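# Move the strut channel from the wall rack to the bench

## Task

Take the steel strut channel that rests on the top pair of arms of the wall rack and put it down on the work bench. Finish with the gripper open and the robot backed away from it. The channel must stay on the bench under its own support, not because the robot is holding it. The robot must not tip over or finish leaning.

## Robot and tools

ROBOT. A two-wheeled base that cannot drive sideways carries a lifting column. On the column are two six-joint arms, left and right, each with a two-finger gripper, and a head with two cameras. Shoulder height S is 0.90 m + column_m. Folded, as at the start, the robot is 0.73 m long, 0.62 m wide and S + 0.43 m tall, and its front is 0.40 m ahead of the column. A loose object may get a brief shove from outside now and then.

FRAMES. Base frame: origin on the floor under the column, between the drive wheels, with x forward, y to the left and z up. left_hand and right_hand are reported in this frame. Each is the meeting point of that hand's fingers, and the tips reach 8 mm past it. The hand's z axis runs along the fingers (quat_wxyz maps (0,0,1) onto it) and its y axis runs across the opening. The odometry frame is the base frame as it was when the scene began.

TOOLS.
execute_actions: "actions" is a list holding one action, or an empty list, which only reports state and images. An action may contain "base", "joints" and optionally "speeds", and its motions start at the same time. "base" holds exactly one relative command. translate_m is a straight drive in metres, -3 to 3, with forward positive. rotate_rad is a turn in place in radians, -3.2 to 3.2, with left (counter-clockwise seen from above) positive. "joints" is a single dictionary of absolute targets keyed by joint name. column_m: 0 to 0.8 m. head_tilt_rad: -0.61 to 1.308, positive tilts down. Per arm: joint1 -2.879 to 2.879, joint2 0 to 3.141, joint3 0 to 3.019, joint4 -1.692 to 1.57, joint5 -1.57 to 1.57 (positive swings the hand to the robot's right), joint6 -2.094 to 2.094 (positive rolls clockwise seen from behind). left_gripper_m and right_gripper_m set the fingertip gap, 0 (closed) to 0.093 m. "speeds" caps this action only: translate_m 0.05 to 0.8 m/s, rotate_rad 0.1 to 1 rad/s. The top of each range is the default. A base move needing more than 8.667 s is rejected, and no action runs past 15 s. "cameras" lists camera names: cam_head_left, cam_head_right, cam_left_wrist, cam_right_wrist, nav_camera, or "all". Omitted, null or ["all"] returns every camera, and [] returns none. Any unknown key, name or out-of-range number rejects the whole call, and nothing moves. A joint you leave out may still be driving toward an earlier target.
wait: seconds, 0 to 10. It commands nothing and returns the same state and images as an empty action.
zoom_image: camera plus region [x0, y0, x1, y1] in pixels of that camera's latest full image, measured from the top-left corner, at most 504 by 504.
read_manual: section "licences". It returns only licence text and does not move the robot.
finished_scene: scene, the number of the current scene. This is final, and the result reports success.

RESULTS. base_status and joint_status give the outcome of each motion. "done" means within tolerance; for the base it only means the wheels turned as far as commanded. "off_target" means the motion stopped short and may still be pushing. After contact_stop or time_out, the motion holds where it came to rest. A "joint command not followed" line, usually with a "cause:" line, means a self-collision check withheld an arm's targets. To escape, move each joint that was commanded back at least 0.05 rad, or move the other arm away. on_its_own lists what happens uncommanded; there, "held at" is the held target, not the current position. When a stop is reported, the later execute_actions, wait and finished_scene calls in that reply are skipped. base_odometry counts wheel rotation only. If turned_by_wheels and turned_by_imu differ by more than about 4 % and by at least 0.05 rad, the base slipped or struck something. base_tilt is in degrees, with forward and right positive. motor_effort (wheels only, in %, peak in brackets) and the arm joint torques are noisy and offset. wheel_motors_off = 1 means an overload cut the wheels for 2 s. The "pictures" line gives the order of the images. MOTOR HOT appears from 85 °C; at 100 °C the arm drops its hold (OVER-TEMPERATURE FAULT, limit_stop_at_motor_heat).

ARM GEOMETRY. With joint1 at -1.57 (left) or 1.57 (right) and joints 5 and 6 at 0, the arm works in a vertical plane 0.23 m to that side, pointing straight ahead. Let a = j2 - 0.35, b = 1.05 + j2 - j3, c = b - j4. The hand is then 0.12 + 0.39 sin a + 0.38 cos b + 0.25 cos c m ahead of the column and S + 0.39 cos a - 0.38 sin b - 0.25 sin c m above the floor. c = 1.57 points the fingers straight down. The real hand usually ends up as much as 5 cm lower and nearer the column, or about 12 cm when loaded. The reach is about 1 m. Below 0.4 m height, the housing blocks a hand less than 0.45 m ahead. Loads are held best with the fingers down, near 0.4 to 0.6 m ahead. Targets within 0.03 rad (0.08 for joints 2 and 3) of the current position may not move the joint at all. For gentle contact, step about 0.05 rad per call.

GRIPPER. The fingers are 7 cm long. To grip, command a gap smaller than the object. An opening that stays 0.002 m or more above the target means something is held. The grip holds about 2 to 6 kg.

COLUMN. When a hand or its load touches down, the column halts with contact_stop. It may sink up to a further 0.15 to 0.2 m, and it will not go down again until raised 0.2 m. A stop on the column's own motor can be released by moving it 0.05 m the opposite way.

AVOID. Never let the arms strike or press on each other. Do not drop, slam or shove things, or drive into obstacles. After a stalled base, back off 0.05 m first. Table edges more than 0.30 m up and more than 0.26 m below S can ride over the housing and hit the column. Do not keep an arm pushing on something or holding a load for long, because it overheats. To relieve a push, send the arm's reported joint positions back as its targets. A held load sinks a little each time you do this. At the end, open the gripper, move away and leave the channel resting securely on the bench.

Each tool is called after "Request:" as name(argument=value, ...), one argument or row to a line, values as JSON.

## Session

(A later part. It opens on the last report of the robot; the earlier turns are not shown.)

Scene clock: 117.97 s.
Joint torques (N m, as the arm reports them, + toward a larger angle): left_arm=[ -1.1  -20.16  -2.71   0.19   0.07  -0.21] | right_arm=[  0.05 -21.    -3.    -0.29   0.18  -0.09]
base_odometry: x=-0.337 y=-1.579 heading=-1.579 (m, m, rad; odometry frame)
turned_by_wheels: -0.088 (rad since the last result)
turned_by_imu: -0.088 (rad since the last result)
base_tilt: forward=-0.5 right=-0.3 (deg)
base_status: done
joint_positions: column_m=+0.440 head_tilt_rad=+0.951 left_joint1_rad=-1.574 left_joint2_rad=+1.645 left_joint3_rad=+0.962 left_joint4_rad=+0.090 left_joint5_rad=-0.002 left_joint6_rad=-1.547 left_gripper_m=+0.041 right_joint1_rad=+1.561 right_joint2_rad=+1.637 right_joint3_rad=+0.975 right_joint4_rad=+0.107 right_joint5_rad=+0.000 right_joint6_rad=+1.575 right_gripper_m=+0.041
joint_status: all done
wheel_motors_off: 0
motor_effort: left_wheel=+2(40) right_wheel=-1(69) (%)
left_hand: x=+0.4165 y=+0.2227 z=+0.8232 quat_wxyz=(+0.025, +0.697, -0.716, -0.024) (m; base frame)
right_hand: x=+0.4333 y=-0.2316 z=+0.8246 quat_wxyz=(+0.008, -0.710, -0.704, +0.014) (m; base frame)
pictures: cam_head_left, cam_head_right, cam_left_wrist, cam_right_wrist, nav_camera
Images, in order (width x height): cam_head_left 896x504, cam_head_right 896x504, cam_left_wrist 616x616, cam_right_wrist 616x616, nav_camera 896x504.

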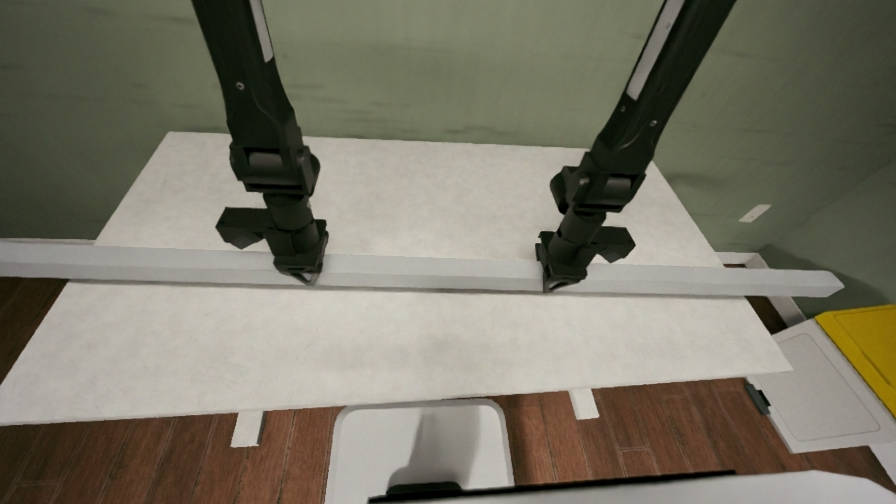

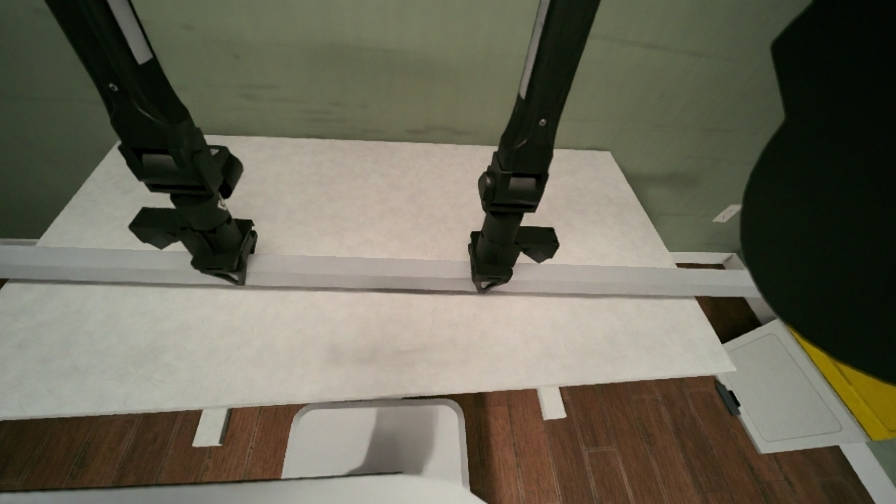

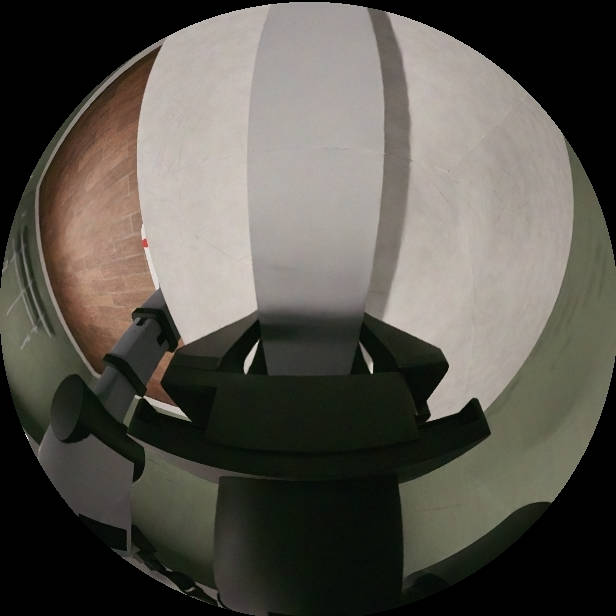

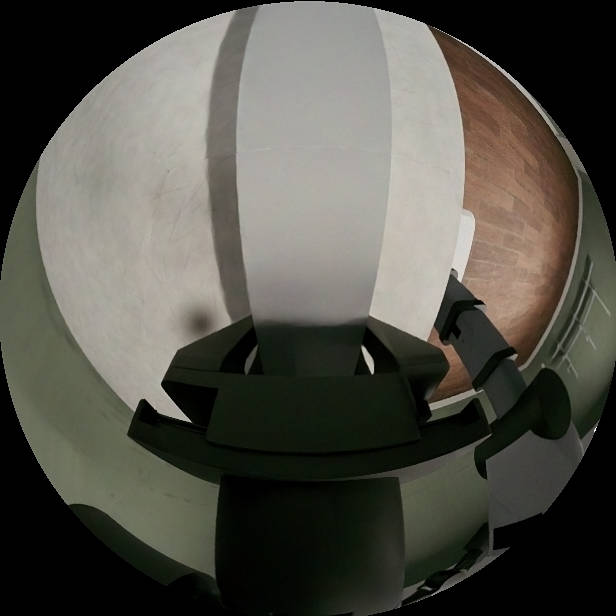

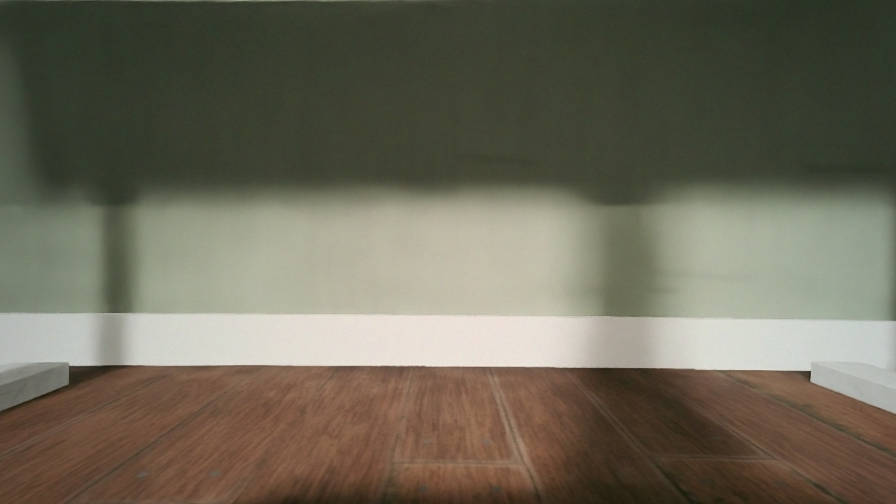

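Request:
execute_actions(
  actions=[
    {"base": {"translate_m": 0.05}, "speeds": {"translate_m": 0.3}, "joints": {"column_m": 0.40}},
  ],
  cameras=["cam_head_left", "cam_left_wrist", "cam_right_wrist"],
)

Scene clock: 122.47 s.
Joint torques (N m, as the arm reports them, + toward a larger angle): left_arm=[ -1.26 -20.42  -3.04   0.12   0.08  -0.22] | right_arm=[ -0.35 -21.26  -3.25  -0.37   0.18  -0.09]
base_odometry: x=-0.338 y=-1.629 heading=-1.581 (m, m, rad; odometry frame)
turned_by_wheels: -0.001 (rad since the last result)
turned_by_imu: -0.002 (rad since the last result)
base_tilt: forward=-0.5 right=-0.3 (deg)
base_status: done
joint_positions: column_m=+0.400 head_tilt_rad=+0.951 left_joint1_rad=-1.574 left_joint2_rad=+1.645 left_joint3_rad=+0.965 left_joint4_rad=+0.091 left_joint5_rad=-0.002 left_joint6_rad=-1.547 left_gripper_m=+0.041 right_joint1_rad=+1.561 right_joint2_rad=+1.637 right_joint3_rad=+0.980 right_joint4_rad=+0.108 right_joint5_rad=-0.001 right_joint6_rad=+1.574 right_gripper_m=+0.041
joint_status: all done
wheel_motors_off: 0
motor_effort: left_wheel=+0(32) right_wheel=+0(75) (%)
left_hand: x=+0.4189 y=+0.2229 z=+0.7829 quat_wxyz=(+0.024, +0.698, -0.716, -0.023) (m; base frame)
right_hand: x=+0.4369 y=-0.2316 z=+0.7841 quat_wxyz=(+0.006, -0.710, -0.704, +0.011) (m; base frame)
pictures: cam_head_left, cam_left_wrist, cam_right_wrist
Images, in order (width x height): cam_head_left 896x504, cam_left_wrist 616x616, cam_right_wrist 616x616.

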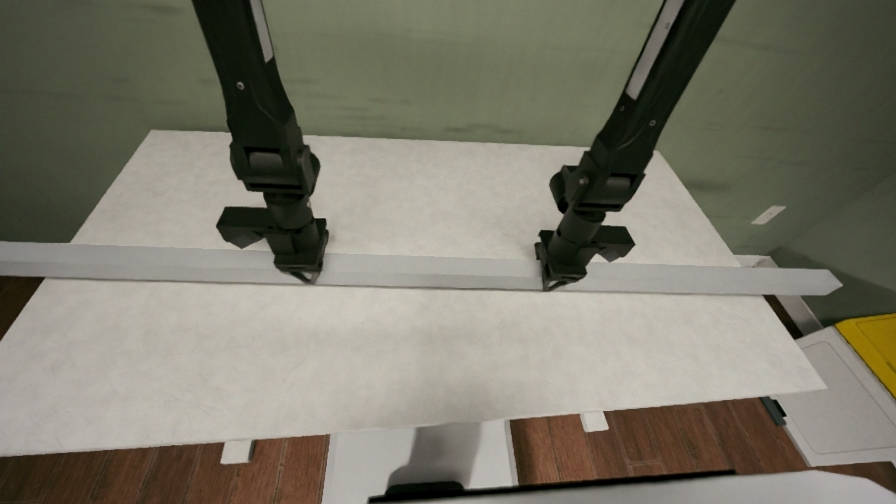

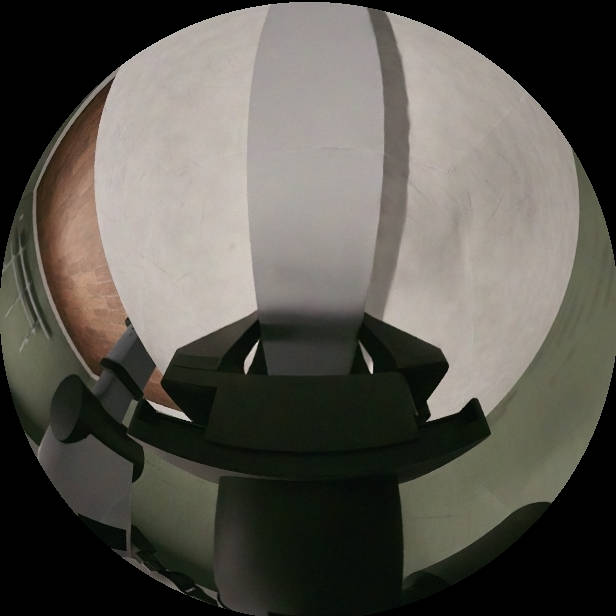

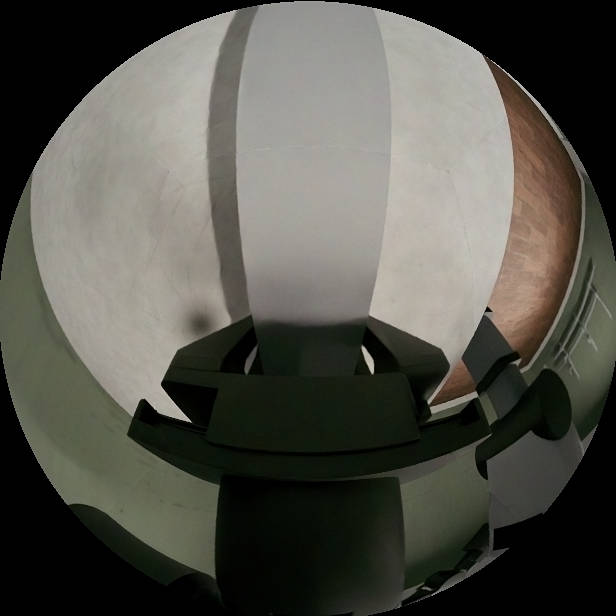

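Request:
execute_actions(
  actions=[
    {"joints": {"column_m": 0.375}},
  ],
  cameras=["cam_head_left"],
)

Scene clock: 124.67 s.
Joint torques (N m, as the arm reports them, + toward a larger angle): left_arm=[ -1.06 -20.17  -3.03   0.16   0.07  -0.22] | right_arm=[  0.06 -21.21  -3.42  -0.25   0.19  -0.09]
base_odometry: x=-0.338 y=-1.629 heading=-1.581 (m, m, rad; odometry frame)
turned_by_wheels: +0.000 (rad since the last result)
turned_by_imu: +0.000 (rad since the last result)
base_tilt: forward=-0.5 right=-0.3 (deg)
base_status: not commanded
joint_positions: column_m=+0.375 head_tilt_rad=+0.951 left_joint1_rad=-1.574 left_joint2_rad=+1.645 left_joint3_rad=+0.965 left_joint4_rad=+0.091 left_joint5_rad=-0.002 left_joint6_rad=-1.547 left_gripper_m=+0.041 right_joint1_rad=+1.561 right_joint2_rad=+1.637 right_joint3_rad=+0.980 right_joint4_rad=+0.108 right_joint5_rad=-0.001 right_joint6_rad=+1.574 right_gripper_m=+0.041
joint_status: all done
wheel_motors_off: 0
motor_effort: left_wheel=-1(1) right_wheel=+4(5) (%)
left_hand: x=+0.4189 y=+0.2229 z=+0.7579 quat_wxyz=(+0.024, +0.698, -0.716, -0.023) (m; base frame)
right_hand: x=+0.4369 y=-0.2316 z=+0.7591 quat_wxyz=(+0.006, -0.710, -0.704, +0.011) (m; base frame)
pictures: cam_head_left
Images, in order (width x height): cam_head_left 896x504.

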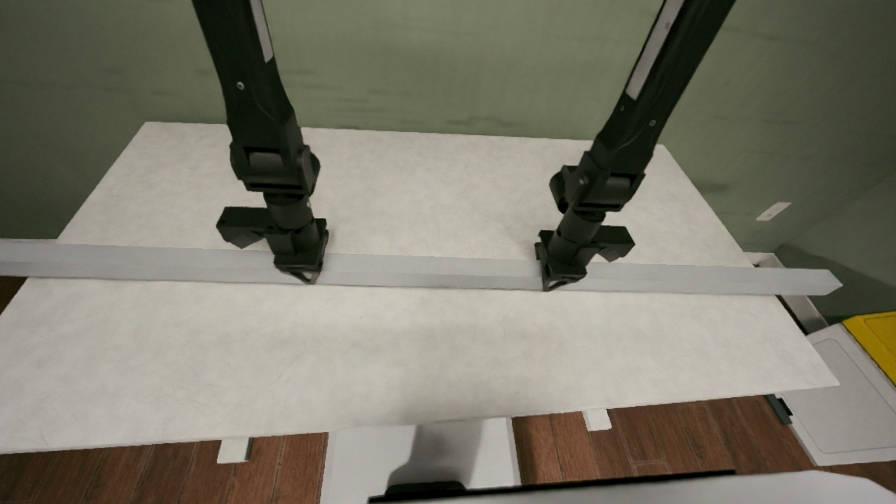

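Request:
execute_actions(
  actions=[
    {"joints": {"column_m": 0.355}},
  ],
  cameras=["cam_head_left"],
)

Scene clock: 126.60 s.
Joint torques (N m, as the arm reports them, + toward a larger angle): left_arm=[ -1.24 -20.65  -3.05   0.11   0.1   -0.21] | right_arm=[ -0.02 -20.48  -3.44  -0.34   0.19  -0.09]
base_odometry: x=-0.338 y=-1.629 heading=-1.581 (m, m, rad; odometry frame)
turned_by_wheels: +0.000 (rad since the last result)
turned_by_imu: +0.000 (rad since the last result)
base_tilt: forward=-0.5 right=-0.3 (deg)
base_status: not commanded
joint_positions: column_m=+0.355 head_tilt_rad=+0.951 left_joint1_rad=-1.574 left_joint2_rad=+1.645 left_joint3_rad=+0.965 left_joint4_rad=+0.091 left_joint5_rad=-0.002 left_joint6_rad=-1.547 left_gripper_m=+0.041 right_joint1_rad=+1.561 right_joint2_rad=+1.637 right_joint3_rad=+0.980 right_joint4_rad=+0.108 right_joint5_rad=-0.001 right_joint6_rad=+1.574 right_gripper_m=+0.041
joint_status: all done
wheel_motors_off: 0
motor_effort: left_wheel=-1(1) right_wheel=+3(4) (%)
left_hand: x=+0.4189 y=+0.2229 z=+0.7379 quat_wxyz=(+0.024, +0.698, -0.716, -0.023) (m; base frame)
right_hand: x=+0.4369 y=-0.2316 z=+0.7391 quat_wxyz=(+0.006, -0.710, -0.704, +0.011) (m; base frame)
pictures: cam_head_left
Images, in order (width x height): cam_head_left 896x504.

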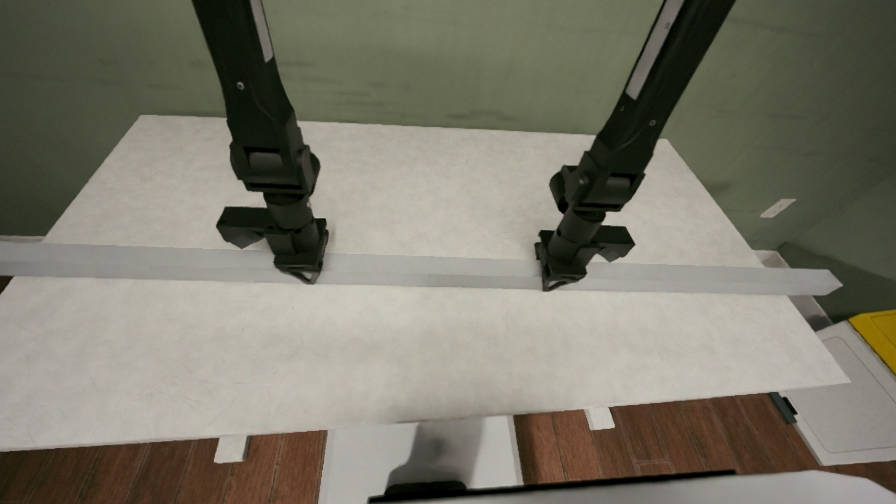

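Request:
execute_actions(
  actions=[
    {"joints": {"column_m": 0.335}},
  ],
  cameras=["cam_head_left"],
)

Scene clock: 128.97 s.
Joint torques (N m, as the arm reports them, + toward a larger angle): left_arm=[ -1.1  -16.59   0.58   0.09   0.08  -0.21] | right_arm=[ -0.04 -17.15  -0.61  -0.25   0.18  -0.09]
base_odometry: x=-0.338 y=-1.629 heading=-1.581 (m, m, rad; odometry frame)
turned_by_wheels: +0.000 (rad since the last result)
turned_by_imu: +0.000 (rad since the last result)
base_tilt: forward=-0.5 right=-0.3 (deg)
base_status: not commanded
joint_positions: column_m=+0.335 head_tilt_rad=+0.951 left_joint1_rad=-1.574 left_joint2_rad=+1.602 left_joint3_rad=+0.931 left_joint4_rad=+0.091 left_joint5_rad=-0.002 left_joint6_rad=-1.547 left_gripper_m=+0.041 right_joint1_rad=+1.561 right_joint2_rad=+1.594 right_joint3_rad=+0.946 right_joint4_rad=+0.106 right_joint5_rad=-0.001 right_joint6_rad=+1.574 right_gripper_m=+0.041
joint_status: all done
wheel_motors_off: 0
motor_effort: left_wheel=+1(1) right_wheel=+5(6) (%)
left_hand: x=+0.4196 y=+0.2230 z=+0.7330 quat_wxyz=(+0.020, +0.698, -0.716, -0.020) (m; base frame)
right_hand: x=+0.4369 y=-0.2314 z=+0.7345 quat_wxyz=(+0.004, -0.710, -0.704, +0.009) (m; base frame)
pictures: cam_head_left
Images, in order (width x height): cam_head_left 896x504.

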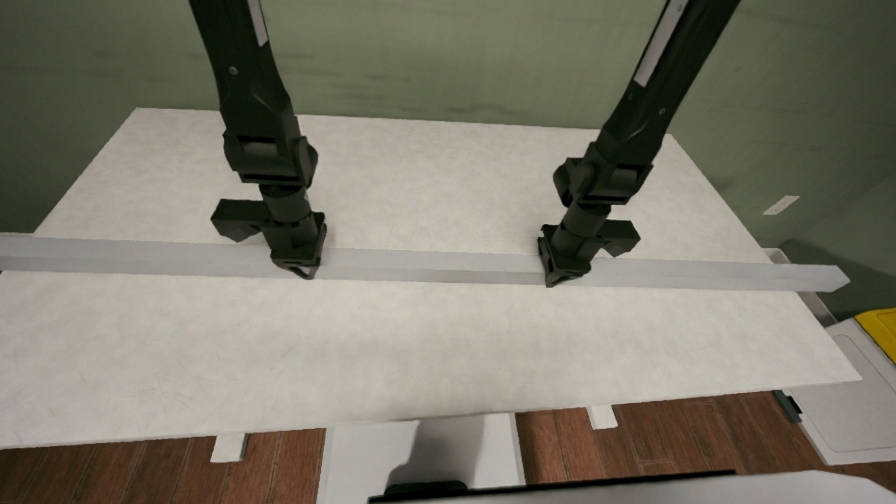

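Touched down. Release.

Request:
execute_actions(
  actions=[
    {"joints": {"left_gripper_m": 0.093, "right_gripper_m": 0.093}},
  ],
  cameras=["cam_head_left", "cam_left_wrist", "cam_right_wrist"],
)

Scene clock: 130.97 s.
Joint torques (N m, as the arm reports them, + toward a larger angle): left_arm=[ -1.32 -14.32  -0.02   0.24   0.11  -0.06] | right_arm=[  0.41 -14.58  -0.17   0.05   0.18  -0.1 ]
base_odometry: x=-0.338 y=-1.629 heading=-1.581 (m, m, rad; odometry frame)
turned_by_wheels: +0.000 (rad since the last result)
turned_by_imu: +0.000 (rad since the last result)
base_tilt: forward=-0.5 right=-0.3 (deg)
base_status: not commanded
joint_positions: column_m=+0.335 head_tilt_rad=+0.951 left_joint1_rad=-1.574 left_joint2_rad=+1.568 left_joint3_rad=+0.942 left_joint4_rad=+0.090 left_joint5_rad=-0.002 left_joint6_rad=-1.561 left_gripper_m=+0.093 right_joint1_rad=+1.561 right_joint2_rad=+1.565 right_joint3_rad=+0.944 right_joint4_rad=+0.101 right_joint5_rad=-0.001 right_joint6_rad=+1.574 right_gripper_m=+0.093
joint_status: all done
wheel_motors_off: 0
motor_effort: left_wheel=+0(1) right_wheel=+5(7) (%)
left_hand: x=+0.4439 y=+0.2229 z=+0.7431 quat_wxyz=(+0.004, +0.703, -0.711, -0.004) (m; base frame)
right_hand: x=+0.4489 y=-0.2314 z=+0.7439 quat_wxyz=(-0.004, -0.710, -0.704, +0.001) (m; base frame)
pictures: cam_head_left, cam_left_wrist, cam_right_wrist
Images, in order (width x height): cam_head_left 896x504, cam_left_wrist 616x616, cam_right_wrist 616x616.

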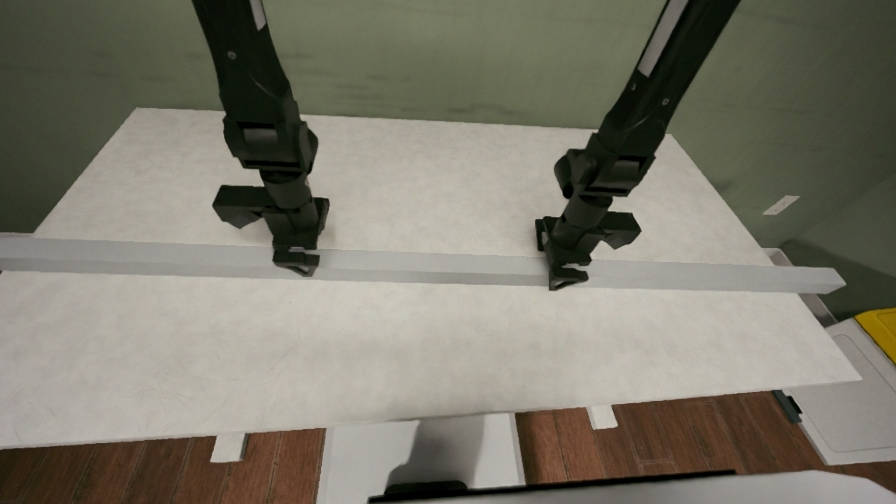

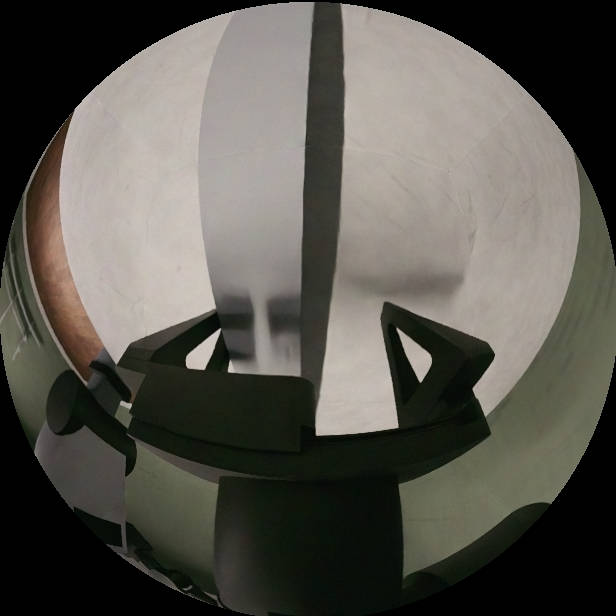

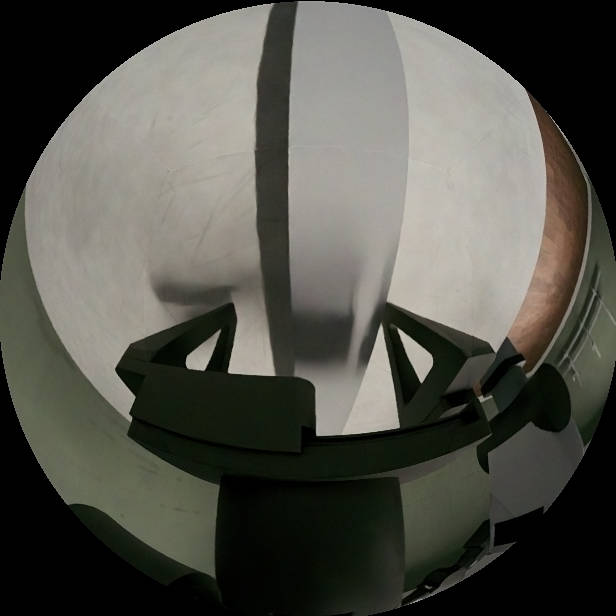

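Request:
execute_actions(
  actions=[
    {"joints": {"column_m": 0.42}},
  ],
  cameras=["cam_left_wrist"],
)

Request:
execute_actions(
  actions=[
    {"base": {"translate_m": -0.9}, "joints": {"head_tilt_rad": 0.6}},
  ],
  cameras=["cam_head_left", "cam_head_right"],
)

Scene clock: 136.03 s.
Joint torques (N m, as the arm reports them, + toward a larger angle): left_arm=[ -0.95 -14.32  -0.07   0.23   0.08  -0.05] | right_arm=[ -0.01 -14.8   -0.16   0.02   0.19  -0.09]
base_odometry: x=-0.338 y=-1.629 heading=-1.581 (m, m, rad; odometry frame)
turned_by_wheels: +0.000 (rad since the last result)
turned_by_imu: -0.001 (rad since the last result)
base_tilt: forward=-0.5 right=-0.3 (deg)
base_status: not commanded
joint_positions: column_m=+0.420 head_tilt_rad=+0.951 left_joint1_rad=-1.574 left_joint2_rad=+1.566 left_joint3_rad=+0.942 left_joint4_rad=+0.090 left_joint5_rad=-0.002 left_joint6_rad=-1.563 left_gripper_m=+0.093 right_joint1_rad=+1.561 right_joint2_rad=+1.565 right_joint3_rad=+0.944 right_joint4_rad=+0.101 right_joint5_rad=-0.001 right_joint6_rad=+1.574 right_gripper_m=+0.093
joint_status: all done
wheel_motors_off: 0
motor_effort: left_wheel=+0(1) right_wheel=+5(6) (%)
left_hand: x=+0.4445 y=+0.2229 z=+0.8283 quat_wxyz=(+0.004, +0.704, -0.711, -0.003) (m; base frame)
right_hand: x=+0.4489 y=-0.2314 z=+0.8288 quat_wxyz=(-0.004, -0.710, -0.704, +0.001) (m; base frame)
pictures: cam_left_wrist
Images, in order (width x height): cam_left_wrist 616x616.

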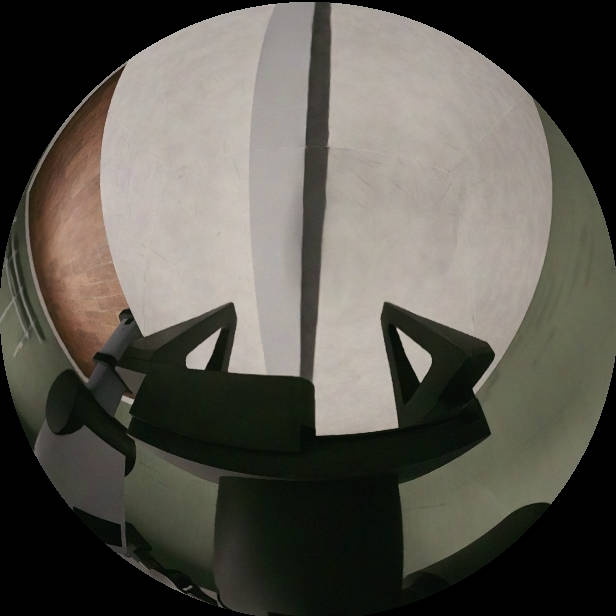

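Scene clock: 139.10 s.
Joint torques (N m, as the arm reports them, + toward a larger angle): left_arm=[ -1.34 -14.3   -0.13   0.19   0.09  -0.05] | right_arm=[ -0.02 -14.84  -0.1    0.11   0.18  -0.09]
base_odometry: x=-0.329 y=-0.729 heading=-1.581 (m, m, rad; odometry frame)
turned_by_wheels: +0.000 (rad since the last result)
turned_by_imu: +0.001 (rad since the last result)
base_tilt: forward=-0.5 right=-0.3 (deg)
base_status: done
joint_positions: column_m=+0.420 head_tilt_rad=+0.617 left_joint1_rad=-1.574 left_joint2_rad=+1.565 left_joint3_rad=+0.944 left_joint4_rad=+0.090 left_joint5_rad=-0.002 left_joint6_rad=-1.563 left_gripper_m=+0.093 right_joint1_rad=+1.561 right_joint2_rad=+1.565 right_joint3_rad=+0.945 right_joint4_rad=+0.099 right_joint5_rad=-0.001 right_joint6_rad=+1.574 right_gripper_m=+0.093
joint_status: all done
wheel_motors_off: 0
motor_effort: left_wheel=+0(46) right_wheel=+1(81) (%)
left_hand: x=+0.4462 y=+0.2229 z=+0.8287 quat_wxyz=(+0.003, +0.704, -0.710, -0.002) (m; base frame)
right_hand: x=+0.4488 y=-0.2314 z=+0.8289 quat_wxyz=(-0.004, -0.710, -0.704, +0.002) (m; base frame)
pictures: cam_head_left, cam_head_right
Images, in order (width x height): cam_head_left 896x504, cam_head_right 896x504.

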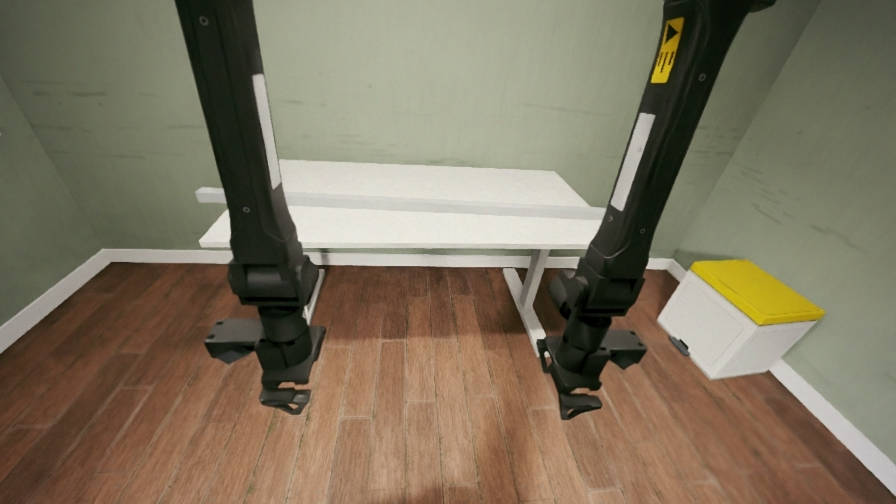

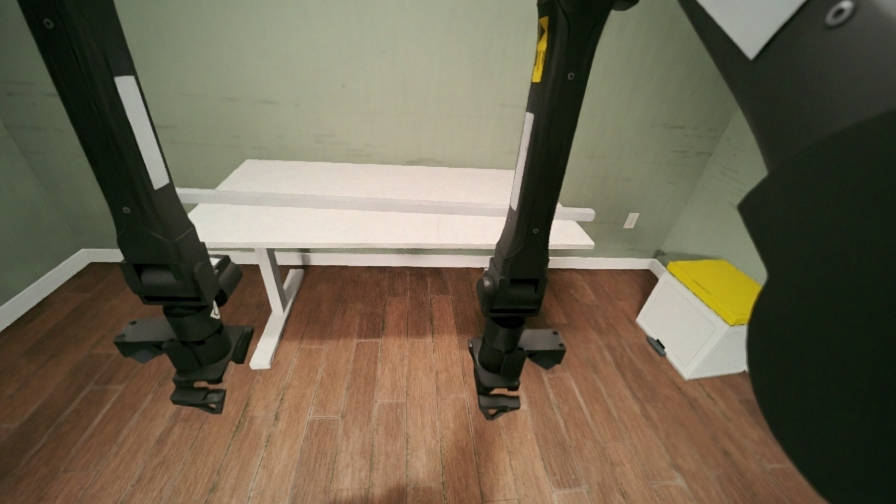

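Request:
finished_scene(
  scene=1,
)

The scene is finished: the task was done.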